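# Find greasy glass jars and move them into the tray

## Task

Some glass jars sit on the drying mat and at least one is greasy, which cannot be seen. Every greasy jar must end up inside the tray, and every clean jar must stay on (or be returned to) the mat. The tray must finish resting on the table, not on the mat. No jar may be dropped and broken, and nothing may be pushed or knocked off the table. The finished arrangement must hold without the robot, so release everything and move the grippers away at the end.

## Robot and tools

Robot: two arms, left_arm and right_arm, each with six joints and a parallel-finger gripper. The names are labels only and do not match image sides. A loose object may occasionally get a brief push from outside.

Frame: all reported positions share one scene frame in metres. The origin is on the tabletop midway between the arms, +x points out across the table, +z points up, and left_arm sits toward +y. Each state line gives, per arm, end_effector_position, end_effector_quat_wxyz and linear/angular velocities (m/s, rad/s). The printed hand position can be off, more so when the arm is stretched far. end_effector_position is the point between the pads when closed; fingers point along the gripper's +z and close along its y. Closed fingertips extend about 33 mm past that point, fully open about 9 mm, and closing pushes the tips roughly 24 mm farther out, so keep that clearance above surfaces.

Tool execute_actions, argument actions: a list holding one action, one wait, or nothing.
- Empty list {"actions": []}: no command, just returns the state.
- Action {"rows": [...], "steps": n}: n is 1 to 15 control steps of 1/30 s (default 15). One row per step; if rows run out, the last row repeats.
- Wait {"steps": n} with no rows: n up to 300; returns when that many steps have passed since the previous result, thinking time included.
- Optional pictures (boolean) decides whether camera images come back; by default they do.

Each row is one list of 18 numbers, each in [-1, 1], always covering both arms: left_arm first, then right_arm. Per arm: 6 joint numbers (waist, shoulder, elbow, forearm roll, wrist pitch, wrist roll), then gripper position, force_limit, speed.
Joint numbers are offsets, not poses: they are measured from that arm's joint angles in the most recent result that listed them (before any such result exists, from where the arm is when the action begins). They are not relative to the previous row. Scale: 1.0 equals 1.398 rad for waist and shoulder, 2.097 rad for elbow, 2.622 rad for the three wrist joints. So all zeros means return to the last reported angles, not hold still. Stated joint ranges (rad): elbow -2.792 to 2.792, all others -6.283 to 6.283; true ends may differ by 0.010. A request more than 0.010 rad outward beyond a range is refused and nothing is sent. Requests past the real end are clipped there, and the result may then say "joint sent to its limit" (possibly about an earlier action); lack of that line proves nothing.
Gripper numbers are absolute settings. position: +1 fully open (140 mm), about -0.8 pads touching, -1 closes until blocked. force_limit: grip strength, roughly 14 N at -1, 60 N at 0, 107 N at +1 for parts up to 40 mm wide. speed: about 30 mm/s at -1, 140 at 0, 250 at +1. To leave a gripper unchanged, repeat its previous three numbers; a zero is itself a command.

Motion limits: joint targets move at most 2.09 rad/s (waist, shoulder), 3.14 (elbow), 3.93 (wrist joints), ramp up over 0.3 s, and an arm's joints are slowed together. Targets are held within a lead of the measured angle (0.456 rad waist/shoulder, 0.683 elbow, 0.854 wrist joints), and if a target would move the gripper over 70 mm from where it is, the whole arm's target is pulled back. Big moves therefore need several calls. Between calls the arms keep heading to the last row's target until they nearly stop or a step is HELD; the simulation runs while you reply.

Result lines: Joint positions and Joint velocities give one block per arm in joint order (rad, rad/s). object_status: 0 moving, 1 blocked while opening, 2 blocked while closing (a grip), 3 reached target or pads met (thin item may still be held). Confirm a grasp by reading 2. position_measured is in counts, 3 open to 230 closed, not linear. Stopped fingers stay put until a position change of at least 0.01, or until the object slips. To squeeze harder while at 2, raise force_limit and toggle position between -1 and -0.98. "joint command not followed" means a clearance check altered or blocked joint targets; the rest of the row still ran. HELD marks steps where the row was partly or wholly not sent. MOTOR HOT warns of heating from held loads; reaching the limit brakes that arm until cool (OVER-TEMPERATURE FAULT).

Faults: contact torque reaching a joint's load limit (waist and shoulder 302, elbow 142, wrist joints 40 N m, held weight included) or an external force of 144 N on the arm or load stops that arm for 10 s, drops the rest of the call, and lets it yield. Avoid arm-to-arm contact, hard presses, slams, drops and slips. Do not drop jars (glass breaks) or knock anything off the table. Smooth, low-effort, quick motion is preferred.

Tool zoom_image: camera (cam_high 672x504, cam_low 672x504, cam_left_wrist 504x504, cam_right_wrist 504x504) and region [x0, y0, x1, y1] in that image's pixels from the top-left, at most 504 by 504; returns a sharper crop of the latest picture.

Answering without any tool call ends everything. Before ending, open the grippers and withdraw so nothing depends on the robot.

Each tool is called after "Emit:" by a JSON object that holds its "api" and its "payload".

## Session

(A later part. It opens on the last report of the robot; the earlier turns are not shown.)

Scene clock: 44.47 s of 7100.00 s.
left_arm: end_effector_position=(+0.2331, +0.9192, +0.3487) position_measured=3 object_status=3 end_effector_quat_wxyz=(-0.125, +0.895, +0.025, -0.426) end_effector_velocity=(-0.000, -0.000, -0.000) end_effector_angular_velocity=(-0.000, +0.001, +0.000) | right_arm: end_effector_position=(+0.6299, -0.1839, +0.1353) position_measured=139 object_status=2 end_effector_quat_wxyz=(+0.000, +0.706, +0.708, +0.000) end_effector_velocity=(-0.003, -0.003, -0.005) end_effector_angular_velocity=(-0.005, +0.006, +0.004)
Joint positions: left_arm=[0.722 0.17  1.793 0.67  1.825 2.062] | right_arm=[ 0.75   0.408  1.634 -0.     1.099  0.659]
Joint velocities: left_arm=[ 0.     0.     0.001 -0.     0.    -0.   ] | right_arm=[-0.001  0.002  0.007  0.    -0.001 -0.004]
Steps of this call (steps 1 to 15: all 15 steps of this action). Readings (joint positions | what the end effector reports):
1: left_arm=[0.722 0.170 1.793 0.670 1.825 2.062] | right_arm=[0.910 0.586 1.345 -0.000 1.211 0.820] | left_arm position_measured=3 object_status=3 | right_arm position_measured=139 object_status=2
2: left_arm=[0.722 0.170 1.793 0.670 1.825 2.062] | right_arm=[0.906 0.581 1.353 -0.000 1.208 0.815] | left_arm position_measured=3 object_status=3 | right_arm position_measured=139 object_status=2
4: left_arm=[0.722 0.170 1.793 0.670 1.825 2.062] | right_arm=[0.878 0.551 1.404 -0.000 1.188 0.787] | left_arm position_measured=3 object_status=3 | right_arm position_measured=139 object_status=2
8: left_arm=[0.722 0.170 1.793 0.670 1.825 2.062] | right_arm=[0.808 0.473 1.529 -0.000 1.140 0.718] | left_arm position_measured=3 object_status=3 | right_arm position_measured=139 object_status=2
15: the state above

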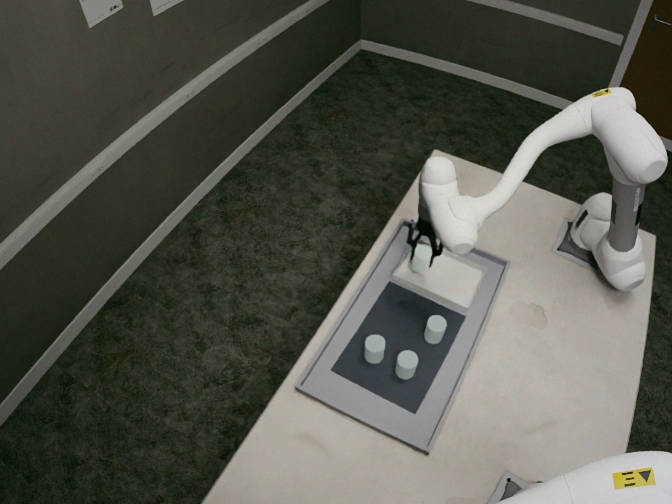

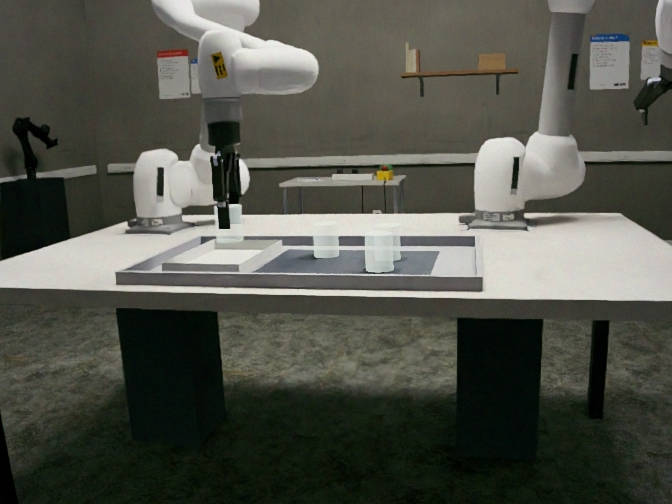

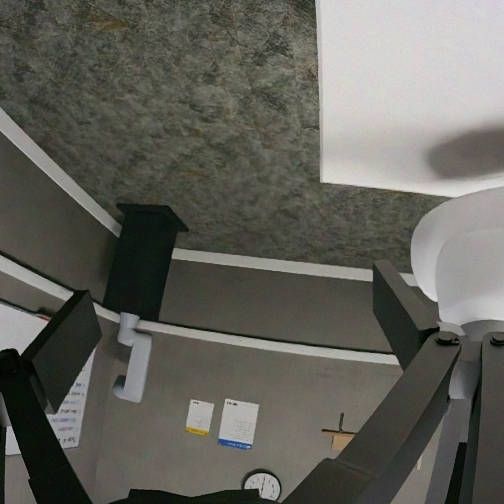

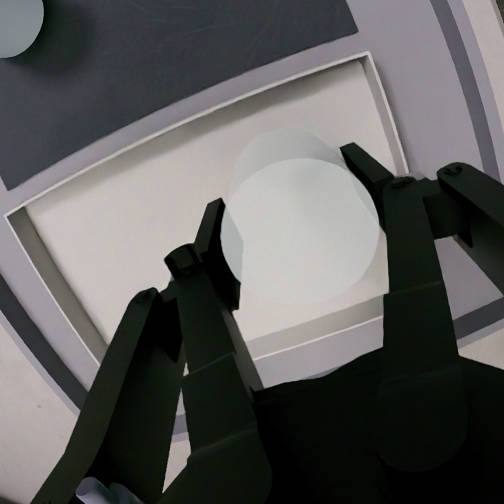

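Emit:
{"api": "execute_actions", "payload": {"actions": [{"rows":[[0,0,0,0,0,0,1,0,0,-0.0143,0.0326,0.0225,0,-0.0354,0,-1,0.5,-0.4]],"steps":11}], "pictures": false}}

Emit:
{"api": "execute_actions", "payload": {"actions": [{"rows":[[0,0,0,0,0,0,1,0,0,0,0.0013,0.0008,0,-0.0013,0,-1,0.5,-0.4],[0,0,0,0,0,0,1,0,0,0,0.0026,0.0016,0,-0.0026,0,-1,0.5,-0.4],[0,0,0,0,0,0,1,0,0,0,0.0039,0.0024,0,-0.004,0,-1,0.5,-0.4]],"steps":9}], "pictures": false}}

Emit:
{"api": "execute_actions", "payload": {"actions": [{"rows":[[0,0,0,0,0,0,1,0,0,0,0,0,0,0,0,0.25,0,0]],"steps":9}], "pictures": false}}

Emit:
{"api": "execute_actions", "payload": {"actions": [{"rows":[[0,0,0,0,0,0,1,0,0,0,-0.0365,-0.0249,0,0.0394,0,0.25,0,0]],"steps":12}], "pictures": false}}

Emit:
{"api": "execute_actions", "payload": {"actions": [{"rows":[[0,0,0,0,0,0,1,0,0,0.2318,0.0565,-0.0625,0,0.0198,0.116,0.5,0,0]]}], "pictures": false}}

Emit:
{"api": "execute_actions", "payload": {"actions": [{"steps":12}]}}

Scene clock: 67.80 s of 7100.00 s.
left_arm: end_effector_position=(+0.2331, +0.9192, +0.3487) position_measured=3 object_status=3 end_effector_quat_wxyz=(-0.125, +0.895, +0.025, -0.426) end_effector_velocity=(+0.000, +0.000, +0.000) end_effector_angular_velocity=(-0.000, +0.000, -0.000) | right_arm: end_effector_position=(+0.6396, -0.1954, +0.0785) position_measured=139 object_status=2 end_effector_quat_wxyz=(+0.000, +0.713, +0.701, +0.000) end_effector_velocity=(-0.000, -0.001, -0.001) end_effector_angular_velocity=(-0.000, +0.001, -0.001)
Joint positions: left_arm=[0.722 0.17  1.793 0.67  1.825 2.062] | right_arm=[ 0.73   0.454  1.681 -0.     1.006  0.659]
Joint velocities: left_arm=[-0.  0. -0.  0.  0.  0.] | right_arm=[-0.001 -0.     0.002  0.    -0.001 -0.   ]
Steps of this call (steps 1 to 15: the robot went on to your last target; steps 16 to 90: nothing new was sent; then 19.97 s passed at rest; steps 91 to 101: all 11 steps of this action). Readings (joint positions | what the end effector reports):
91: left_arm=[0.722 0.170 1.793 0.670 1.825 2.062] | right_arm=[0.750 0.408 1.635 -0.000 1.098 0.659] | left_arm position_measured=3 object_status=3 | right_arm position_measured=139 object_status=2
92: left_arm=[0.722 0.170 1.793 0.670 1.825 2.062] | right_arm=[0.748 0.413 1.639 0.000 1.087 0.659] | left_arm position_measured=3 object_status=3 | right_arm position_measured=139 object_status=2
94: left_arm=[0.722 0.170 1.793 0.670 1.825 2.062] | right_arm=[0.736 0.439 1.667 -0.000 1.034 0.659] | left_arm position_measured=3 object_status=3 | right_arm position_measured=139 object_status=2
98: left_arm=[0.722 0.170 1.793 0.670 1.825 2.062] | right_arm=[0.730 0.454 1.681 -0.000 1.007 0.659] | left_arm position_measured=3 object_status=3 | right_arm position_measured=139 object_status=2
101: the state above

Scene clock: 68.10 s of 7100.00 s.
left_arm: end_effector_position=(+0.2331, +0.9192, +0.3487) position_measured=3 object_status=3 end_effector_quat_wxyz=(-0.125, +0.895, +0.025, -0.426) end_effector_velocity=(+0.000, +0.000, -0.000) end_effector_angular_velocity=(+0.001, -0.001, -0.001) | right_arm: end_effector_position=(+0.6395, -0.1954, +0.0721) position_measured=139 object_status=2 end_effector_quat_wxyz=(+0.000, +0.713, +0.701, +0.000) end_effector_velocity=(-0.001, -0.000, -0.001) end_effector_angular_velocity=(-0.001, +0.001, +0.000)
Joint positions: left_arm=[0.722 0.17  1.793 0.67  1.825 2.062] | right_arm=[ 0.73   0.459  1.686 -0.     0.996  0.659]
Joint velocities: left_arm=[ 0.     0.    -0.     0.    -0.001  0.   ] | right_arm=[ 0.001  0.     0.001 -0.    -0.001  0.   ]
Steps of this call (steps 1 to 9: all 9 steps of this action). Readings (joint positions | what the end effector reports):
1: left_arm=[0.722 0.170 1.793 0.670 1.825 2.062] | right_arm=[0.730 0.454 1.681 -0.000 1.006 0.659] | left_arm position_measured=3 object_status=3 | right_arm position_measured=139 object_status=2
2: left_arm=[0.722 0.170 1.793 0.670 1.825 2.062] | right_arm=[0.730 0.455 1.682 -0.000 1.004 0.659] | left_arm position_measured=3 object_status=3 | right_arm position_measured=139 object_status=2
4: left_arm=[0.722 0.170 1.793 0.670 1.825 2.062] | right_arm=[0.730 0.458 1.685 -0.000 0.998 0.659] | left_arm position_measured=3 object_status=3 | right_arm position_measured=139 object_status=2
8: left_arm=[0.722 0.170 1.793 0.670 1.825 2.062] | right_arm=[0.730 0.459 1.686 -0.000 0.996 0.659] | left_arm position_measured=3 object_status=3 | right_arm position_measured=139 object_status=2
9: the state above

Scene clock: 68.40 s of 7100.00 s.
left_arm: end_effector_position=(+0.2331, +0.9192, +0.3487) position_measured=3 object_status=3 end_effector_quat_wxyz=(-0.125, +0.895, +0.025, -0.426) end_effector_velocity=(-0.000, -0.000, +0.000) end_effector_angular_velocity=(+0.001, -0.000, +0.000) | right_arm: end_effector_position=(+0.6395, -0.1954, +0.0721) position_measured=98 object_status=0 end_effector_quat_wxyz=(+0.000, +0.713, +0.701, +0.000) end_effector_velocity=(+0.000, -0.000, -0.001) end_effector_angular_velocity=(-0.001, +0.001, -0.001)
Joint positions: left_arm=[0.722 0.17  1.793 0.67  1.825 2.062] | right_arm=[ 0.73   0.459  1.686 -0.     0.996  0.659]
Joint velocities: left_arm=[-0.    -0.     0.     0.    -0.    -0.001] | right_arm=[-0.001  0.001 -0.    -0.     0.     0.   ]
Steps of this call (steps 1 to 9: all 9 steps of this action). Readings (joint positions | what the end effector reports):
1: left_arm=[0.722 0.170 1.793 0.670 1.825 2.062] | right_arm=[0.730 0.459 1.686 -0.000 0.996 0.659] | left_arm position_measured=3 object_status=3 | right_arm position_measured=139 object_status=0
2: left_arm=[0.722 0.170 1.793 0.670 1.825 2.062] | right_arm=[0.730 0.459 1.686 -0.000 0.996 0.659] | left_arm position_measured=3 object_status=3 | right_arm position_measured=139 object_status=0
4: left_arm=[0.722 0.170 1.793 0.670 1.825 2.062] | right_arm=[0.730 0.459 1.686 -0.000 0.996 0.659] | left_arm position_measured=3 object_status=3 | right_arm position_measured=118 object_status=0
8: left_arm=[0.722 0.170 1.793 0.670 1.825 2.062] | right_arm=[0.730 0.459 1.686 -0.000 0.996 0.659] | left_arm position_measured=3 object_status=3 | right_arm position_measured=98 object_status=0
9: the state above

Scene clock: 68.80 s of 7100.00 s.
left_arm: end_effector_position=(+0.2331, +0.9192, +0.3487) position_measured=3 object_status=3 end_effector_quat_wxyz=(-0.125, +0.895, +0.025, -0.426) end_effector_velocity=(-0.000, -0.000, -0.000) end_effector_angular_velocity=(-0.001, +0.000, -0.001) | right_arm: end_effector_position=(+0.6395, -0.1954, +0.1354) position_measured=98 object_status=3 end_effector_quat_wxyz=(+0.000, +0.713, +0.701, +0.000) end_effector_velocity=(+0.000, -0.000, -0.001) end_effector_angular_velocity=(-0.001, +0.000, -0.000)
Joint positions: left_arm=[0.722 0.17  1.793 0.67  1.825 2.062] | right_arm=[ 0.73   0.408  1.634 -0.     1.099  0.659]
Joint velocities: left_arm=[ 0.     0.     0.    -0.    -0.     0.001] | right_arm=[-0.     0.001 -0.001 -0.     0.     0.   ]
Steps of this call (steps 1 to 12: all 12 steps of this action). Readings (joint positions | what the end effector reports):
1: left_arm=[0.722 0.170 1.793 0.670 1.825 2.062] | right_arm=[0.730 0.459 1.686 -0.000 0.997 0.659] | left_arm position_measured=3 object_status=3 | right_arm position_measured=98 object_status=0
2: left_arm=[0.722 0.170 1.793 0.670 1.825 2.062] | right_arm=[0.730 0.454 1.681 -0.000 1.007 0.659] | left_arm position_measured=3 object_status=3 | right_arm position_measured=98 object_status=0
4: left_arm=[0.722 0.170 1.793 0.670 1.825 2.062] | right_arm=[0.730 0.426 1.651 -0.000 1.063 0.659] | left_arm position_measured=3 object_status=3 | right_arm position_measured=98 object_status=0
8: left_arm=[0.722 0.170 1.793 0.670 1.825 2.062] | right_arm=[0.730 0.408 1.634 -0.000 1.099 0.659] | left_arm position_measured=3 object_status=3 | right_arm position_measured=98 object_status=3
12: the state above

Scene clock: 69.30 s of 7100.00 s.
left_arm: end_effector_position=(+0.2331, +0.9192, +0.3487) position_measured=3 object_status=3 end_effector_quat_wxyz=(-0.125, +0.895, +0.025, -0.426) end_effector_velocity=(+0.000, +0.000, +0.000) end_effector_angular_velocity=(+0.002, -0.001, +0.001) | right_arm: end_effector_position=(+0.5106, -0.0097, +0.1401) position_measured=66 object_status=3 end_effector_quat_wxyz=(+0.000, +0.707, +0.707, +0.000) end_effector_velocity=(-0.323, +0.337, +0.007) end_effector_angular_velocity=(+0.002, +0.002, +0.045)
Joint positions: left_arm=[0.722 0.17  1.793 0.67  1.825 2.062] | right_arm=[ 1.02   0.479  1.516 -0.     1.146  0.931]
Joint velocities: left_arm=[ 0.    -0.    -0.001  0.    -0.    -0.001] | right_arm=[ 0.577  0.139 -0.23   0.003  0.091  0.531]
Steps of this call (steps 1 to 15: all 15 steps of this action). Readings (joint positions | what the end effector reports):
1: left_arm=[0.722 0.170 1.793 0.670 1.825 2.062] | right_arm=[0.731 0.408 1.633 -0.000 1.099 0.660] | left_arm position_measured=3 object_status=3 | right_arm position_measured=98 object_status=0
2: left_arm=[0.722 0.170 1.793 0.670 1.825 2.062] | right_arm=[0.736 0.410 1.631 -0.000 1.100 0.665] | left_arm position_measured=3 object_status=3 | right_arm position_measured=93 object_status=0
4: left_arm=[0.722 0.170 1.793 0.670 1.825 2.062] | right_arm=[0.770 0.418 1.617 -0.000 1.106 0.697] | left_arm position_measured=3 object_status=3 | right_arm position_measured=77 object_status=0
8: left_arm=[0.722 0.170 1.793 0.670 1.825 2.062] | right_arm=[0.864 0.441 1.579 -0.000 1.121 0.786] | left_arm position_measured=3 object_status=3 | right_arm position_measured=66 object_status=0
15: the state above

Scene clock: 69.70 s of 7100.00 s.
left_arm: end_effector_position=(+0.2331, +0.9192, +0.3487) position_measured=3 object_status=3 end_effector_quat_wxyz=(-0.125, +0.895, +0.025, -0.426) end_effector_velocity=(+0.000, +0.000, +0.000) end_effector_angular_velocity=(+0.000, +0.000, -0.000) | right_arm: end_effector_position=(+0.4913, +0.0099, +0.1405) position_measured=66 object_status=3 end_effector_quat_wxyz=(-0.000, +0.706, +0.708, +0.000) end_effector_velocity=(+0.000, -0.000, +0.000) end_effector_angular_velocity=(+0.000, -0.000, -0.000)
Joint positions: left_arm=[0.722 0.17  1.793 0.67  1.825 2.062] | right_arm=[ 1.054  0.487  1.503 -0.     1.151  0.964]
Joint velocities: left_arm=[ 0.     0.001 -0.001  0.     0.     0.   ] | right_arm=[-0.    -0.001  0.    -0.     0.     0.   ]
Steps of this call (steps 1 to 12: the robot went on to your last target). Readings (joint positions | what the end effector reports):
1: left_arm=[0.722 0.170 1.793 0.670 1.825 2.062] | right_arm=[1.037 0.483 1.510 -0.000 1.148 0.947] | left_arm position_measured=3 object_status=3 | right_arm position_measured=66 object_status=3
2: left_arm=[0.722 0.170 1.793 0.670 1.825 2.062] | right_arm=[1.049 0.486 1.505 -0.000 1.150 0.958] | left_arm position_measured=3 object_status=3 | right_arm position_measured=66 object_status=3
4: left_arm=[0.722 0.170 1.793 0.670 1.825 2.062] | right_arm=[1.054 0.487 1.503 -0.000 1.151 0.963] | left_arm position_measured=3 object_status=3 | right_arm position_measured=66 object_status=3
8: left_arm=[0.722 0.170 1.793 0.670 1.825 2.062] | right_arm=[1.054 0.487 1.503 -0.000 1.151 0.964] | left_arm position_measured=3 object_status=3 | right_arm position_measured=66 object_status=3
12: the state above

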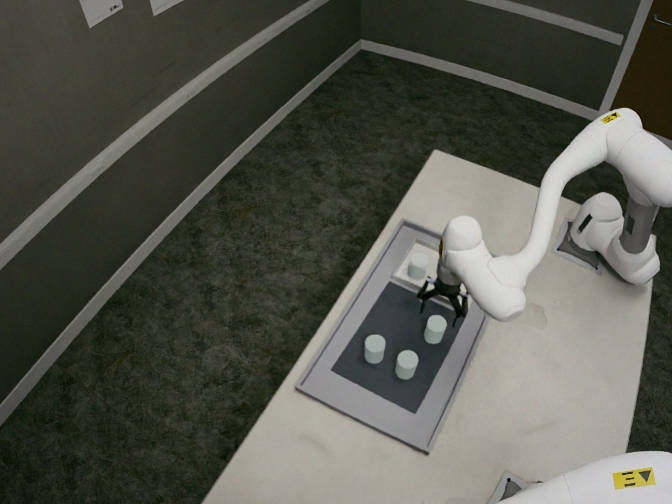

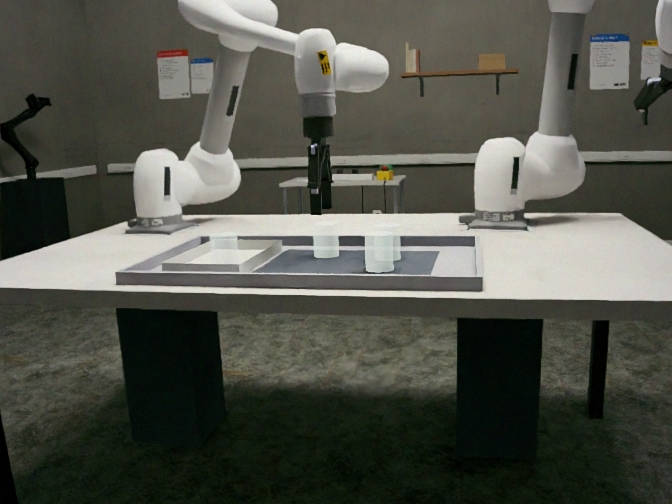

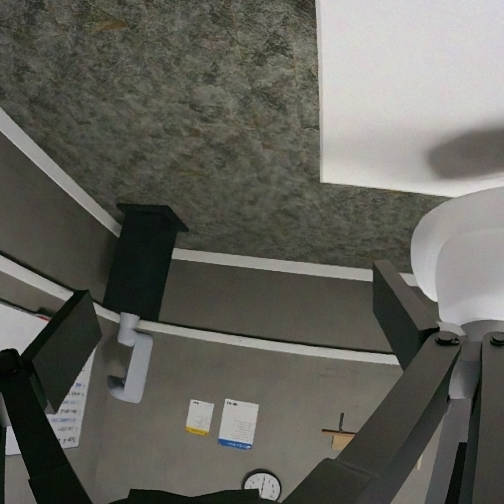

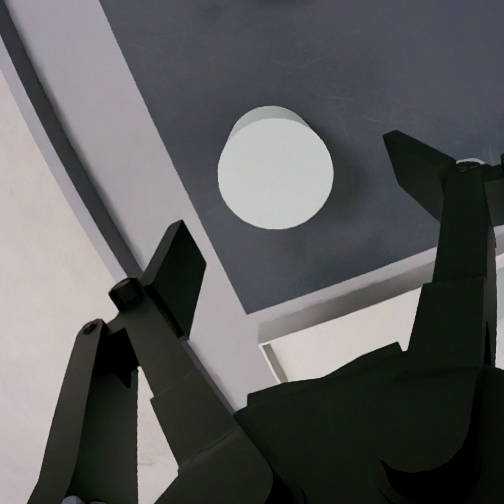

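Emit:
{"api": "execute_actions", "payload": {"actions": [{"rows":[[0,0,0,0,0,0,1,0,0,0.017,0.061,0.0011,0,-0.0332,0.009,0.25,-0.7,-0.3]],"steps":13}]}}

Emit:
{"api": "execute_actions", "payload": {"actions": [{"rows":[[0,0,0,0,0,0,1,0,0,0,0,0,0,0,0,-0.25,-0.7,-0.8]]}], "pictures": false}}

Emit:
{"api": "execute_actions", "payload": {"actions": [{"steps":16}], "pictures": false}}

Scene clock: 77.47 s of 7100.00 s.
left_arm: end_effector_position=(+0.2331, +0.9192, +0.3487) position_measured=3 object_status=3 end_effector_quat_wxyz=(-0.125, +0.895, +0.025, -0.426) end_effector_velocity=(+0.001, +0.000, +0.000) end_effector_angular_velocity=(+0.001, -0.002, -0.001) | right_arm: end_effector_position=(+0.4880, +0.0397, +0.0700) position_measured=98 object_status=0 end_effector_quat_wxyz=(+0.000, +0.706, +0.708, +0.000) end_effector_velocity=(-0.000, -0.000, +0.001) end_effector_angular_velocity=(+0.002, -0.000, -0.000)
Joint positions: left_arm=[0.722 0.17  1.793 0.67  1.825 2.062] | right_arm=[ 1.078  0.572  1.505 -0.     1.064  0.987]
Joint velocities: left_arm=[-0.    -0.    -0.001 -0.    -0.001  0.   ] | right_arm=[-0.    -0.002  0.001  0.001 -0.001 -0.   ]
Steps of this call (steps 1 to 30: the robot went on to your last target; steps 31 to 90: nothing new was sent; then 4.33 s passed at rest; steps 91 to 103: all 13 steps of this action). Readings (joint positions | what the end effector reports):
91: left_arm=[0.722 0.170 1.793 0.670 1.825 2.062] | right_arm=[1.054 0.488 1.503 -0.000 1.151 0.964] | left_arm position_measured=3 object_status=3 | right_arm position_measured=66 object_status=0
92: left_arm=[0.722 0.170 1.793 0.670 1.825 2.062] | right_arm=[1.056 0.493 1.502 -0.000 1.145 0.965] | left_arm position_measured=3 object_status=3 | right_arm position_measured=70 object_status=0
94: left_arm=[0.722 0.170 1.793 0.670 1.825 2.062] | right_arm=[1.065 0.526 1.503 -0.000 1.110 0.975] | left_arm position_measured=3 object_status=3 | right_arm position_measured=82 object_status=0
98: left_arm=[0.722 0.170 1.793 0.670 1.825 2.062] | right_arm=[1.078 0.573 1.505 -0.000 1.065 0.987] | left_arm position_measured=3 object_status=3 | right_arm position_measured=98 object_status=0
103: the state above

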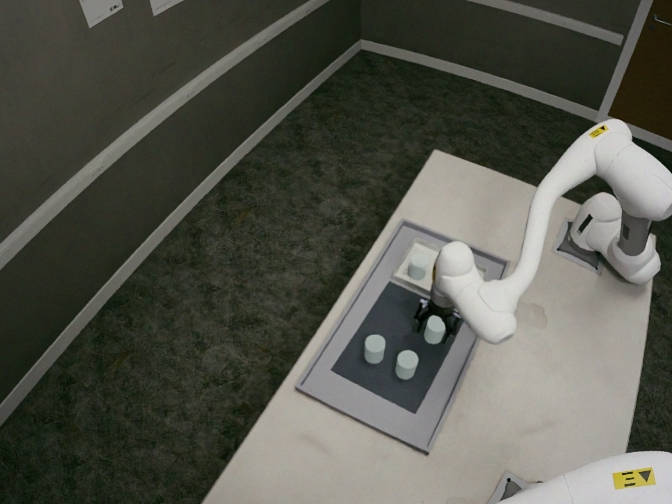

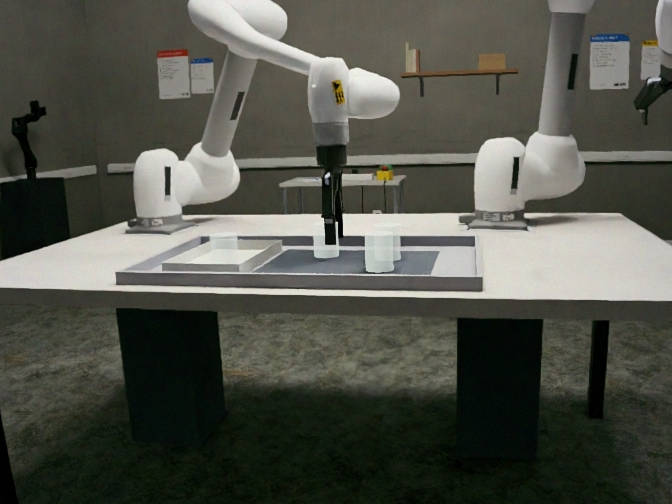

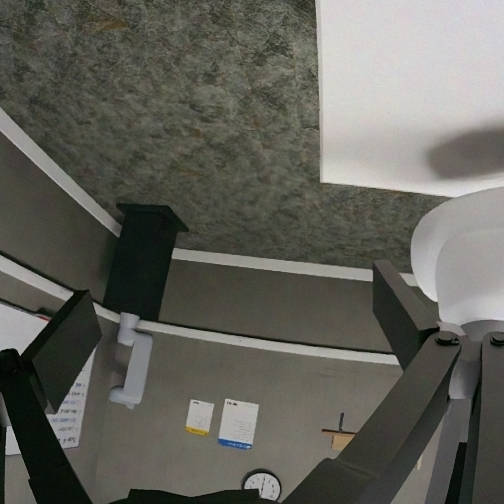

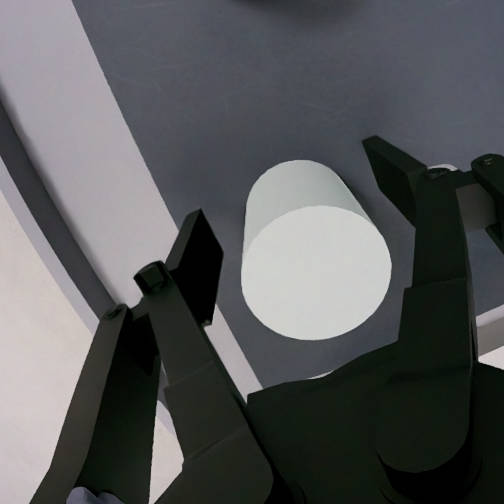

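Scene clock: 77.97 s of 7100.00 s.
left_arm: end_effector_position=(+0.2331, +0.9192, +0.3487) position_measured=3 object_status=3 end_effector_quat_wxyz=(-0.125, +0.895, +0.025, -0.426) end_effector_velocity=(-0.000, -0.000, -0.000) end_effector_angular_velocity=(-0.002, +0.001, -0.000) | right_arm: end_effector_position=(+0.4880, +0.0397, +0.0700) position_measured=137 object_status=0 end_effector_quat_wxyz=(-0.000, +0.706, +0.708, +0.000) end_effector_velocity=(-0.000, +0.000, -0.000) end_effector_angular_velocity=(-0.000, -0.000, +0.000)
Joint positions: left_arm=[0.722 0.17  1.793 0.67  1.825 2.062] | right_arm=[ 1.078  0.572  1.505 -0.     1.064  0.987]
Joint velocities: left_arm=[ 0.     0.     0.    -0.     0.001  0.001] | right_arm=[ 0.  0. -0. -0.  0. -0.]
Steps of this call (steps 1 to 15: all 15 steps of this action). Readings (joint positions | what the end effector reports):
1: left_arm=[0.722 0.170 1.793 0.670 1.825 2.062] | right_arm=[1.078 0.572 1.505 -0.000 1.064 0.987] | left_arm position_measured=3 object_status=3 | right_arm position_measured=98 object_status=0
2: left_arm=[0.722 0.170 1.793 0.670 1.825 2.062] | right_arm=[1.078 0.572 1.505 -0.000 1.064 0.987] | left_arm position_measured=3 object_status=3 | right_arm position_measured=100 object_status=0
4: left_arm=[0.722 0.170 1.793 0.670 1.825 2.062] | right_arm=[1.078 0.572 1.505 -0.000 1.064 0.987] | left_arm position_measured=3 object_status=3 | right_arm position_measured=106 object_status=0
8: left_arm=[0.722 0.170 1.793 0.670 1.825 2.062] | right_arm=[1.078 0.572 1.505 -0.000 1.064 0.987] | left_arm position_measured=3 object_status=3 | right_arm position_measured=117 object_status=0
15: the state above

Scene clock: 78.50 s of 7100.00 s.
left_arm: end_effector_position=(+0.2331, +0.9192, +0.3487) position_measured=3 object_status=3 end_effector_quat_wxyz=(-0.125, +0.895, +0.025, -0.426) end_effector_velocity=(-0.001, -0.001, +0.000) end_effector_angular_velocity=(-0.001, +0.001, +0.000) | right_arm: end_effector_position=(+0.4880, +0.0397, +0.0700) position_measured=140 object_status=2 end_effector_quat_wxyz=(-0.000, +0.706, +0.708, +0.000) end_effector_velocity=(-0.001, -0.000, -0.001) end_effector_angular_velocity=(-0.001, +0.001, +0.001)
Joint positions: left_arm=[0.722 0.17  1.793 0.67  1.825 2.062] | right_arm=[ 1.078  0.572  1.505 -0.     1.064  0.987]
Joint velocities: left_arm=[ 0.    -0.001  0.001  0.     0.001  0.001] | right_arm=[ 0.001  0.     0.001  0.     0.    -0.   ]
Steps of this call (steps 1 to 15: the robot went on to your last target; step 16: nothing new was sent). Readings (joint positions | what the end effector reports):
1: left_arm=[0.722 0.170 1.793 0.670 1.825 2.062] | right_arm=[1.078 0.572 1.505 -0.000 1.064 0.987] | left_arm position_measured=3 object_status=3 | right_arm position_measured=139 object_status=0
2: left_arm=[0.722 0.170 1.793 0.670 1.825 2.062] | right_arm=[1.078 0.572 1.505 -0.000 1.064 0.987] | left_arm position_measured=3 object_status=3 | right_arm position_measured=140 object_status=0
4: left_arm=[0.722 0.170 1.793 0.670 1.825 2.062] | right_arm=[1.078 0.572 1.505 -0.000 1.064 0.987] | left_arm position_measured=3 object_status=3 | right_arm position_measured=140 object_status=0
8: left_arm=[0.722 0.170 1.793 0.670 1.825 2.062] | right_arm=[1.078 0.572 1.505 -0.000 1.064 0.987] | left_arm position_measured=3 object_status=3 | right_arm position_measured=140 object_status=2
16: the state above
All arms were judged still, so your last target was given up. Only a new action makes them travel on or press farther. Fingers that are still opening or closing keep moving.

Emit:
{"api": "execute_actions", "payload": {"actions": [{"rows":[[0,0,0,0,0,0,1,0,0,0,0,0,0,0,0,0.05,-0.7,0]],"steps":6}], "pictures": false}}

Emit:
{"api": "execute_actions", "payload": {"actions": [{"rows":[[0,0,0,0,0,0,1,0,0,0.0014,0.0026,-0.003,0,0.001,0.0008,0.05,-0.7,0]],"steps":7}], "pictures": false}}

Emit:
{"api": "execute_actions", "payload": {"actions": [{"rows":[[0,0,0,0,0,0,1,0,0,0,0,0,0,0,0,-0.25,-0.7,-0.8]]}], "pictures": false}}

Emit:
{"api": "execute_actions", "payload": {"actions": [{"steps":6}], "pictures": false}}

Scene clock: 95.87 s of 7100.00 s.
left_arm: end_effector_position=(+0.2331, +0.9192, +0.3487) position_measured=3 object_status=3 end_effector_quat_wxyz=(-0.125, +0.895, +0.025, -0.426) end_effector_velocity=(+0.000, +0.001, -0.000) end_effector_angular_velocity=(+0.000, -0.000, -0.001) | right_arm: end_effector_position=(+0.4880, +0.0397, +0.0700) position_measured=123 object_status=0 end_effector_quat_wxyz=(+0.000, +0.706, +0.708, +0.000) end_effector_velocity=(-0.000, +0.001, +0.002) end_effector_angular_velocity=(+0.002, -0.001, +0.001)
Joint positions: left_arm=[0.722 0.17  1.793 0.67  1.825 2.062] | right_arm=[ 1.078  0.572  1.505 -0.     1.064  0.987]
Joint velocities: left_arm=[ 0.     0.001 -0.001  0.001 -0.001  0.   ] | right_arm=[ 0.001 -0.002 -0.001 -0.     0.    -0.   ]
Steps of this call (steps 1 to 90: nothing new was sent; then 14.17 s passed at rest; steps 91 to 96: all 6 steps of this action). Readings (joint positions | what the end effector reports):
91: left_arm=[0.722 0.170 1.793 0.670 1.825 2.062] | right_arm=[1.078 0.572 1.505 -0.000 1.064 0.987] | left_arm position_measured=3 object_status=3 | right_arm position_measured=140 object_status=0
92: left_arm=[0.722 0.170 1.793 0.670 1.825 2.062] | right_arm=[1.078 0.572 1.505 -0.000 1.064 0.987] | left_arm position_measured=3 object_status=3 | right_arm position_measured=140 object_status=0
94: left_arm=[0.722 0.170 1.793 0.670 1.825 2.062] | right_arm=[1.078 0.572 1.505 -0.000 1.064 0.987] | left_arm position_measured=3 object_status=3 | right_arm position_measured=123 object_status=0
96: the state above

Scene clock: 96.10 s of 7100.00 s.
left_arm: end_effector_position=(+0.2331, +0.9192, +0.3487) position_measured=3 object_status=3 end_effector_quat_wxyz=(-0.125, +0.895, +0.025, -0.426) end_effector_velocity=(+0.000, +0.000, +0.001) end_effector_angular_velocity=(+0.002, -0.002, +0.000) | right_arm: end_effector_position=(+0.4881, +0.0427, +0.0700) position_measured=123 object_status=0 end_effector_quat_wxyz=(+0.000, +0.706, +0.708, +0.000) end_effector_velocity=(+0.001, -0.000, -0.000) end_effector_angular_velocity=(-0.000, +0.000, -0.001)
Joint positions: left_arm=[0.722 0.17  1.793 0.67  1.825 2.062] | right_arm=[ 1.08   0.576  1.499 -0.     1.067  0.989]
Joint velocities: left_arm=[-0.    -0.001 -0.001  0.     0.001 -0.   ] | right_arm=[-0.001  0.    -0.001 -0.     0.     0.   ]
Steps of this call (steps 1 to 7: all 7 steps of this action). Readings (joint positions | what the end effector reports):
1: left_arm=[0.722 0.170 1.793 0.670 1.825 2.062] | right_arm=[1.078 0.573 1.504 -0.000 1.064 0.987] | left_arm position_measured=3 object_status=3 | right_arm position_measured=123 object_status=0
2: left_arm=[0.722 0.170 1.793 0.670 1.825 2.062] | right_arm=[1.079 0.574 1.502 -0.000 1.065 0.988] | left_arm position_measured=3 object_status=3 | right_arm position_measured=123 object_status=0
4: left_arm=[0.722 0.170 1.793 0.670 1.825 2.062] | right_arm=[1.080 0.576 1.499 -0.000 1.066 0.989] | left_arm position_measured=3 object_status=3 | right_arm position_measured=123 object_status=0
7: the state above

Scene clock: 96.60 s of 7100.00 s.
left_arm: end_effector_position=(+0.2331, +0.9192, +0.3487) position_measured=3 object_status=3 end_effector_quat_wxyz=(-0.125, +0.895, +0.025, -0.426) end_effector_velocity=(-0.000, -0.000, -0.000) end_effector_angular_velocity=(-0.000, +0.001, +0.000) | right_arm: end_effector_position=(+0.4881, +0.0427, +0.0700) position_measured=143 object_status=2 end_effector_quat_wxyz=(+0.000, +0.706, +0.708, +0.000) end_effector_velocity=(+0.000, +0.000, +0.001) end_effector_angular_velocity=(+0.001, -0.001, -0.001)
Joint positions: left_arm=[0.722 0.17  1.793 0.67  1.825 2.062] | right_arm=[ 1.08   0.576  1.499 -0.     1.067  0.989]
Joint velocities: left_arm=[0. 0. 0. 0. 0. 0.] | right_arm=[-0.    -0.001 -0.     0.     0.     0.   ]
Steps of this call (steps 1 to 15: all 15 steps of this action). Readings (joint positions | what the end effector reports):
1: left_arm=[0.722 0.170 1.793 0.670 1.825 2.062] | right_arm=[1.080 0.576 1.499 -0.000 1.067 0.989] | left_arm position_measured=3 object_status=3 | right_arm position_measured=123 object_status=0
2: left_arm=[0.722 0.170 1.793 0.670 1.825 2.062] | right_arm=[1.080 0.576 1.499 -0.000 1.067 0.989] | left_arm position_measured=3 object_status=3 | right_arm position_measured=125 object_status=0
4: left_arm=[0.722 0.170 1.793 0.670 1.825 2.062] | right_arm=[1.080 0.576 1.499 -0.000 1.067 0.989] | left_arm position_measured=3 object_status=3 | right_arm position_measured=130 object_status=0
8: left_arm=[0.722 0.170 1.793 0.670 1.825 2.062] | right_arm=[1.080 0.576 1.499 -0.000 1.067 0.989] | left_arm position_measured=3 object_status=3 | right_arm position_measured=141 object_status=0
15: the state above

Scene clock: 96.80 s of 7100.00 s.
left_arm: end_effector_position=(+0.2331, +0.9192, +0.3487) position_measured=3 object_status=3 end_effector_quat_wxyz=(-0.125, +0.895, +0.025, -0.426) end_effector_velocity=(+0.000, +0.000, +0.000) end_effector_angular_velocity=(-0.000, -0.000, -0.000) | right_arm: end_effector_position=(+0.4881, +0.0427, +0.0700) position_measured=143 object_status=2 end_effector_quat_wxyz=(+0.000, +0.706, +0.708, +0.000) end_effector_velocity=(-0.001, +0.000, -0.000) end_effector_angular_velocity=(-0.000, +0.000, +0.001)
Joint positions: left_arm=[0.722 0.17  1.793 0.67  1.825 2.062] | right_arm=[ 1.08   0.576  1.499 -0.     1.067  0.989]
Joint velocities: left_arm=[-0.  0. -0.  0. -0.  0.] | right_arm=[0.001 0.    0.    0.    0.    0.   ]
Steps of this call (steps 1 to 6: the robot went on to your last target). Readings (joint positions | what the end effector reports):
1: left_arm=[0.722 0.170 1.793 0.670 1.825 2.062] | right_arm=[1.080 0.576 1.499 -0.000 1.067 0.989] | left_arm position_measured=3 object_status=3 | right_arm position_measured=143 object_status=2
2: left_arm=[0.722 0.170 1.793 0.670 1.825 2.062] | right_arm=[1.080 0.576 1.499 -0.000 1.067 0.989] | left_arm position_measured=3 object_status=3 | right_arm position_measured=143 object_status=2
4: left_arm=[0.722 0.170 1.793 0.670 1.825 2.062] | right_arm=[1.080 0.576 1.499 -0.000 1.067 0.989] | left_arm position_measured=3 object_status=3 | right_arm position_measured=143 object_status=2
6: the state above

Emit:
{"api": "execute_actions", "payload": {"actions": [{"rows":[[0,0,0,0,0,0,1,0,0,0,0,0,0,0,0,0.4,-0.7,0.5]],"steps":9}], "pictures": false}}

Emit:
{"api": "execute_actions", "payload": {"actions": [{"rows":[[0,0,0,0,0,0,1,0,0,0.0365,0.121,-0.204,0,0.0986,0.0197,0.4,-0.7,0.5]]}], "pictures": false}}

Emit:
{"api": "execute_actions", "payload": {"actions": [{"steps":5}]}}

Scene clock: 105.37 s of 7100.00 s.
left_arm: end_effector_position=(+0.2331, +0.9192, +0.3487) position_measured=3 object_status=3 end_effector_quat_wxyz=(-0.125, +0.895, +0.025, -0.426) end_effector_velocity=(+0.000, +0.000, -0.000) end_effector_angular_velocity=(+0.000, -0.000, +0.000) | right_arm: end_effector_position=(+0.4881, +0.0427, +0.0700) position_measured=78 object_status=0 end_effector_quat_wxyz=(+0.000, +0.706, +0.708, +0.000) end_effector_velocity=(-0.000, -0.000, +0.000) end_effector_angular_velocity=(+0.000, -0.000, -0.000)
Joint positions: left_arm=[0.722 0.17  1.793 0.67  1.825 2.062] | right_arm=[ 1.08   0.576  1.499 -0.     1.067  0.989]
Joint velocities: left_arm=[-0.     0.001 -0.001 -0.    -0.    -0.001] | right_arm=[-0.    -0.001  0.001 -0.    -0.     0.   ]
Steps of this call (steps 1 to 15: the robot went on to your last target; steps 16 to 90: nothing new was sent; then 5.27 s passed at rest; steps 91 to 99: all 9 steps of this action). Readings (joint positions | what the end effector reports):
91: left_arm=[0.722 0.170 1.793 0.670 1.825 2.062] | right_arm=[1.080 0.576 1.499 -0.000 1.067 0.989] | left_arm position_measured=3 object_status=3 | right_arm position_measured=143 object_status=0
92: left_arm=[0.722 0.170 1.793 0.670 1.825 2.062] | right_arm=[1.080 0.576 1.499 -0.000 1.067 0.989] | left_arm position_measured=3 object_status=3 | right_arm position_measured=141 object_status=0
94: left_arm=[0.722 0.170 1.793 0.670 1.825 2.062] | right_arm=[1.080 0.576 1.499 -0.000 1.067 0.989] | left_arm position_measured=3 object_status=3 | right_arm position_measured=114 object_status=0
98: left_arm=[0.722 0.170 1.793 0.670 1.825 2.062] | right_arm=[1.080 0.576 1.499 -0.000 1.067 0.989] | left_arm position_measured=3 object_status=3 | right_arm position_measured=79 object_status=0
99: the state above

Scene clock: 105.87 s of 7100.00 s.
left_arm: end_effector_position=(+0.2331, +0.9192, +0.3487) position_measured=3 object_status=3 end_effector_quat_wxyz=(-0.125, +0.895, +0.025, -0.426) end_effector_velocity=(+0.000, +0.000, +0.000) end_effector_angular_velocity=(+0.000, +0.000, -0.000) | right_arm: end_effector_position=(+0.5195, +0.1802, +0.1395) position_measured=78 object_status=3 end_effector_quat_wxyz=(+0.000, +0.707, +0.708, +0.000) end_effector_velocity=(+0.002, +0.003, +0.006) end_effector_angular_velocity=(-0.001, +0.000, -0.003)
Joint positions: left_arm=[0.722 0.17  1.793 0.67  1.825 2.062] | right_arm=[ 1.131  0.745  1.072 -0.     1.325  1.041]
Joint velocities: left_arm=[ 0.  0. -0.  0. -0.  0.] | right_arm=[ 0.     0.005 -0.019 -0.     0.015  0.003]
Steps of this call (steps 1 to 15: all 15 steps of this action). Readings (joint positions | what the end effector reports):
1: left_arm=[0.722 0.170 1.793 0.670 1.825 2.062] | right_arm=[1.080 0.576 1.498 -0.000 1.067 0.989] | left_arm position_measured=3 object_status=3 | right_arm position_measured=78 object_status=0
2: left_arm=[0.722 0.170 1.793 0.670 1.825 2.062] | right_arm=[1.081 0.580 1.489 -0.000 1.072 0.990] | left_arm position_measured=3 object_status=3 | right_arm position_measured=78 object_status=0
4: left_arm=[0.722 0.170 1.793 0.670 1.825 2.062] | right_arm=[1.087 0.600 1.438 -0.000 1.103 0.997] | left_arm position_measured=3 object_status=3 | right_arm position_measured=78 object_status=0
8: left_arm=[0.722 0.170 1.793 0.670 1.825 2.062] | right_arm=[1.108 0.669 1.263 -0.000 1.209 1.018] | left_arm position_measured=3 object_status=3 | right_arm position_measured=78 object_status=3
15: the state above

Scene clock: 106.03 s of 7100.00 s.
left_arm: end_effector_position=(+0.2331, +0.9192, +0.3487) position_measured=3 object_status=3 end_effector_quat_wxyz=(-0.125, +0.895, +0.025, -0.426) end_effector_velocity=(+0.000, +0.000, +0.000) end_effector_angular_velocity=(-0.000, -0.002, -0.002) | right_arm: end_effector_position=(+0.5196, +0.1804, +0.1400) position_measured=78 object_status=3 end_effector_quat_wxyz=(+0.000, +0.707, +0.708, +0.000) end_effector_velocity=(-0.000, +0.000, -0.000) end_effector_angular_velocity=(-0.000, +0.000, +0.000)
Joint positions: left_arm=[0.722 0.17  1.793 0.67  1.825 2.062] | right_arm=[ 1.131  0.745  1.071 -0.     1.325  1.041]
Joint velocities: left_arm=[-0.    -0.001 -0.     0.    -0.002  0.001] | right_arm=[ 0.     0.001 -0.001  0.     0.     0.   ]
Steps of this call (steps 1 to 5: the robot went on to your last target). Readings (joint positions | what the end effector reports):
1: left_arm=[0.722 0.170 1.793 0.670 1.825 2.062] | right_arm=[1.131 0.745 1.071 -0.000 1.325 1.041] | left_arm position_measured=3 object_status=3 | right_arm position_measured=78 object_status=3
2: left_arm=[0.722 0.170 1.793 0.670 1.825 2.062] | right_arm=[1.131 0.745 1.071 -0.000 1.325 1.041] | left_arm position_measured=3 object_status=3 | right_arm position_measured=78 object_status=3
4: left_arm=[0.722 0.170 1.793 0.670 1.825 2.062] | right_arm=[1.131 0.745 1.071 -0.000 1.325 1.041] | left_arm position_measured=3 object_status=3 | right_arm position_measured=78 object_status=3
5: the state above

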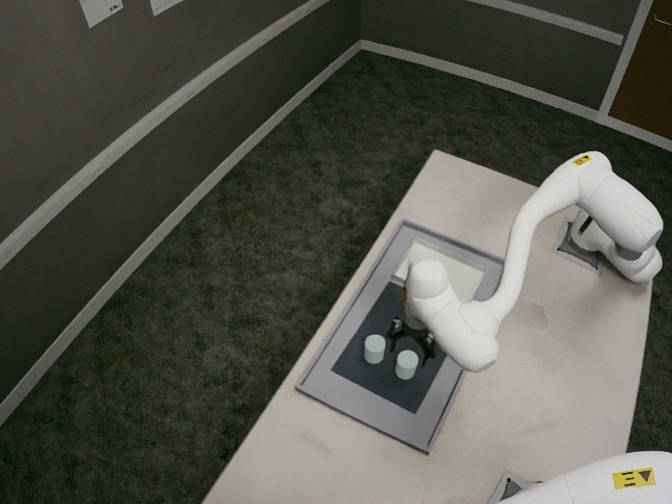

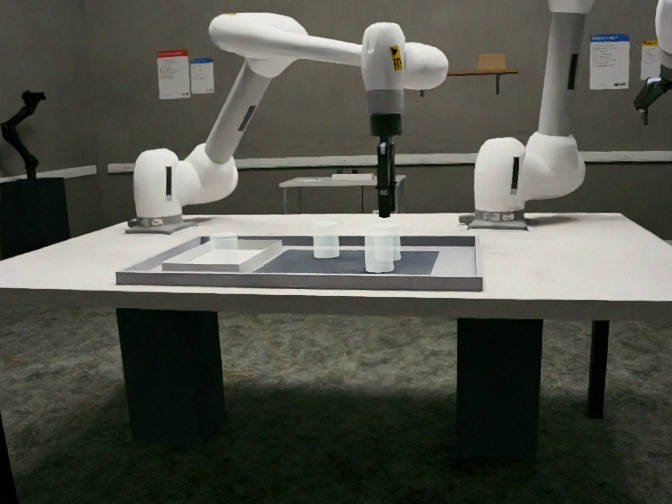

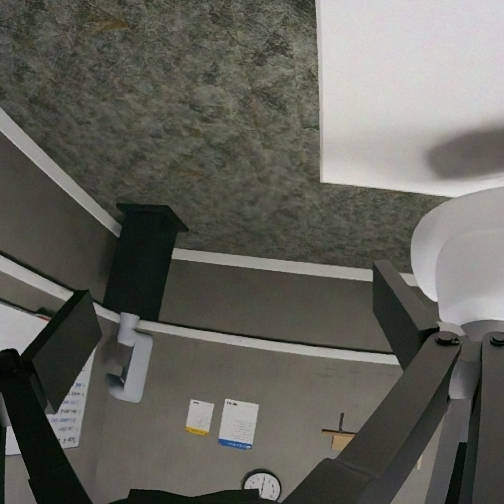

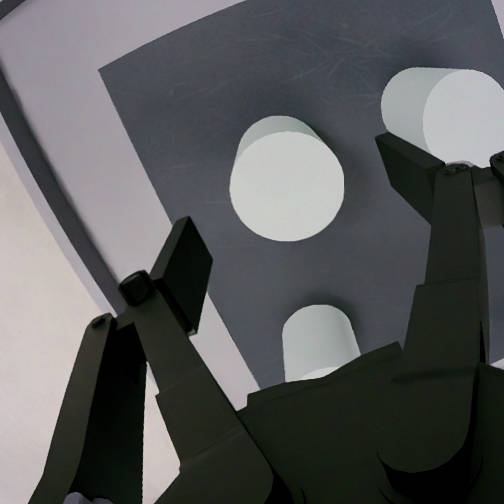

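Emit:
{"api": "execute_actions", "payload": {"actions": [{"rows":[[0,0,0,0,0,0,1,0,0,0.0083,0.0507,0.001,0,-0.0278,0.0044,0.2,-0.7,0.5]],"steps":13}]}}

Emit:
{"api": "execute_actions", "payload": {"actions": [{"rows":[[0,0,0,0,0,0,1,0,0,0,0,0,0,0,0,-0.25,-0.7,-0.8]]}], "pictures": false}}

Emit:
{"api": "execute_actions", "payload": {"actions": [{"steps":14}], "pictures": false}}

Scene clock: 112.90 s of 7100.00 s.
left_arm: end_effector_position=(+0.2331, +0.9192, +0.3487) position_measured=3 object_status=3 end_effector_quat_wxyz=(-0.125, +0.895, +0.025, -0.426) end_effector_velocity=(+0.000, +0.000, +0.000) end_effector_angular_velocity=(+0.001, -0.001, -0.000) | right_arm: end_effector_position=(+0.5195, +0.2029, +0.0699) position_measured=104 object_status=0 end_effector_quat_wxyz=(+0.000, +0.707, +0.708, +0.000) end_effector_velocity=(+0.001, -0.001, -0.000) end_effector_angular_velocity=(-0.000, +0.001, -0.001)
Joint positions: left_arm=[0.722 0.17  1.793 0.67  1.825 2.062] | right_arm=[ 1.143  0.816  1.073 -0.     1.252  1.052]
Joint velocities: left_arm=[-0.    -0.001 -0.     0.    -0.     0.   ] | right_arm=[-0.001 -0.001  0.002  0.001 -0.    -0.   ]
Steps of this call (steps 1 to 15: the robot went on to your last target; steps 16 to 90: nothing new was sent; then 3.43 s passed at rest; steps 91 to 103: all 13 steps of this action). Readings (joint positions | what the end effector reports):
91: left_arm=[0.722 0.170 1.793 0.670 1.825 2.062] | right_arm=[1.131 0.746 1.071 -0.000 1.325 1.041] | left_arm position_measured=3 object_status=3 | right_arm position_measured=78 object_status=0
92: left_arm=[0.722 0.170 1.793 0.670 1.825 2.062] | right_arm=[1.132 0.751 1.070 0.000 1.319 1.042] | left_arm position_measured=3 object_status=3 | right_arm position_measured=85 object_status=0
94: left_arm=[0.722 0.170 1.793 0.670 1.825 2.062] | right_arm=[1.137 0.783 1.072 0.000 1.285 1.047] | left_arm position_measured=3 object_status=3 | right_arm position_measured=102 object_status=0
98: left_arm=[0.722 0.170 1.793 0.670 1.825 2.062] | right_arm=[1.143 0.816 1.073 -0.000 1.253 1.052] | left_arm position_measured=3 object_status=3 | right_arm position_measured=104 object_status=0
103: the state above

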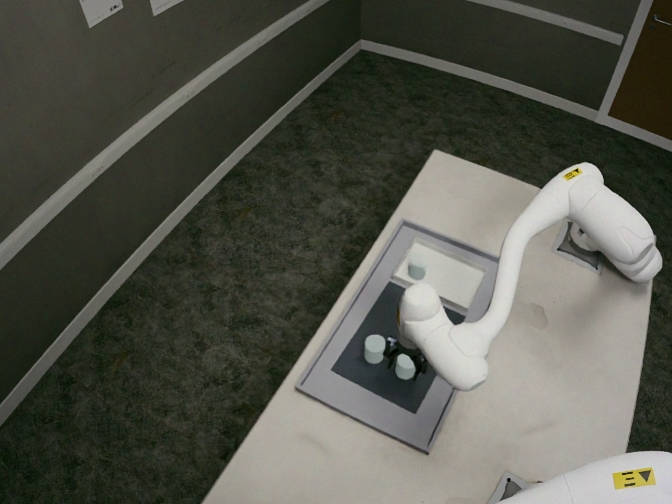

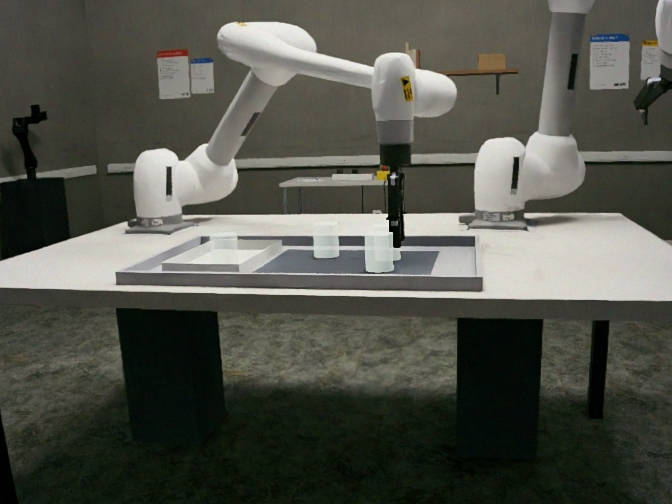

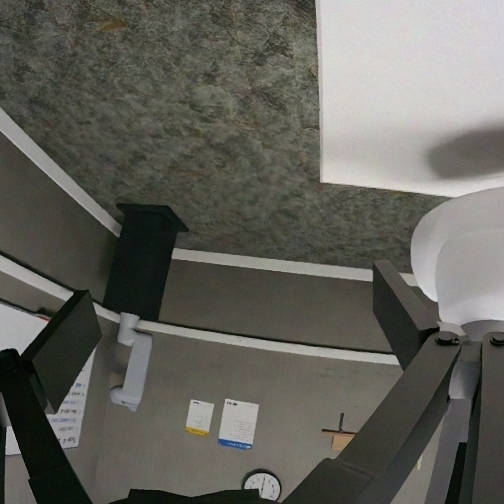

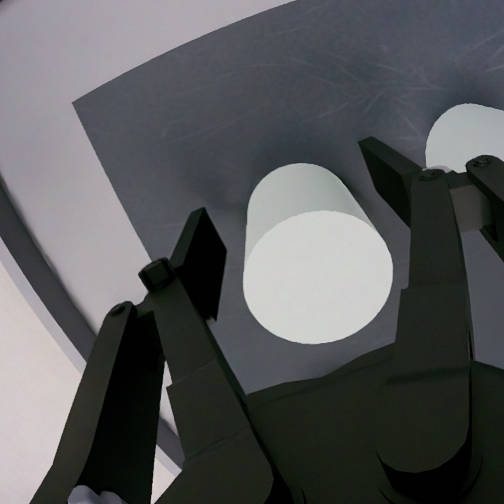

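Scene clock: 113.40 s of 7100.00 s.
left_arm: end_effector_position=(+0.2331, +0.9192, +0.3487) position_measured=3 object_status=3 end_effector_quat_wxyz=(-0.125, +0.895, +0.025, -0.426) end_effector_velocity=(+0.000, +0.000, +0.001) end_effector_angular_velocity=(-0.001, -0.000, -0.000) | right_arm: end_effector_position=(+0.5195, +0.2029, +0.0699) position_measured=143 object_status=0 end_effector_quat_wxyz=(+0.000, +0.707, +0.708, +0.000) end_effector_velocity=(-0.000, +0.000, +0.001) end_effector_angular_velocity=(+0.001, -0.000, +0.000)
Joint positions: left_arm=[0.722 0.17  1.793 0.67  1.825 2.062] | right_arm=[ 1.143  0.816  1.073 -0.     1.252  1.052]
Joint velocities: left_arm=[-0.    -0.    -0.002 -0.     0.002  0.002] | right_arm=[ 0.    -0.001 -0.    -0.     0.     0.   ]
Steps of this call (steps 1 to 15: all 15 steps of this action). Readings (joint positions | what the end effector reports):
1: left_arm=[0.722 0.170 1.793 0.670 1.825 2.062] | right_arm=[1.143 0.816 1.073 -0.000 1.252 1.052] | left_arm position_measured=3 object_status=3 | right_arm position_measured=104 object_status=0
2: left_arm=[0.722 0.170 1.793 0.670 1.825 2.062] | right_arm=[1.143 0.816 1.073 -0.000 1.252 1.052] | left_arm position_measured=3 object_status=3 | right_arm position_measured=106 object_status=0
4: left_arm=[0.722 0.170 1.793 0.670 1.825 2.062] | right_arm=[1.143 0.816 1.073 -0.000 1.252 1.052] | left_arm position_measured=3 object_status=3 | right_arm position_measured=111 object_status=0
8: left_arm=[0.722 0.170 1.793 0.670 1.825 2.062] | right_arm=[1.143 0.816 1.073 -0.000 1.252 1.052] | left_arm position_measured=3 object_status=3 | right_arm position_measured=123 object_status=0
15: the state above

Scene clock: 113.87 s of 7100.00 s.
left_arm: end_effector_position=(+0.2331, +0.9192, +0.3487) position_measured=3 object_status=3 end_effector_quat_wxyz=(-0.125, +0.895, +0.025, -0.426) end_effector_velocity=(+0.000, +0.000, -0.000) end_effector_angular_velocity=(-0.000, +0.001, +0.000) | right_arm: end_effector_position=(+0.5195, +0.2029, +0.0699) position_measured=160 object_status=3 end_effector_quat_wxyz=(+0.000, +0.707, +0.708, +0.000) end_effector_velocity=(-0.000, +0.000, +0.002) end_effector_angular_velocity=(+0.001, -0.001, +0.001)
Joint positions: left_arm=[0.722 0.17  1.793 0.67  1.825 2.062] | right_arm=[ 1.143  0.816  1.073 -0.     1.252  1.052]
Joint velocities: left_arm=[-0.     0.001  0.     0.     0.    -0.   ] | right_arm=[ 0.    -0.002  0.001 -0.    -0.    -0.   ]
Steps of this call (steps 1 to 14: the robot went on to your last target). Readings (joint positions | what the end effector reports):
1: left_arm=[0.722 0.170 1.793 0.670 1.825 2.062] | right_arm=[1.143 0.816 1.073 -0.000 1.252 1.052] | left_arm position_measured=3 object_status=3 | right_arm position_measured=145 object_status=0
2: left_arm=[0.722 0.170 1.793 0.670 1.825 2.062] | right_arm=[1.143 0.816 1.073 -0.000 1.252 1.052] | left_arm position_measured=3 object_status=3 | right_arm position_measured=148 object_status=0
4: left_arm=[0.722 0.170 1.793 0.670 1.825 2.062] | right_arm=[1.143 0.816 1.073 -0.000 1.252 1.052] | left_arm position_measured=3 object_status=3 | right_arm position_measured=154 object_status=0
8: left_arm=[0.722 0.170 1.793 0.670 1.825 2.062] | right_arm=[1.143 0.816 1.073 -0.000 1.252 1.052] | left_arm position_measured=3 object_status=3 | right_arm position_measured=160 object_status=0
14: the state above


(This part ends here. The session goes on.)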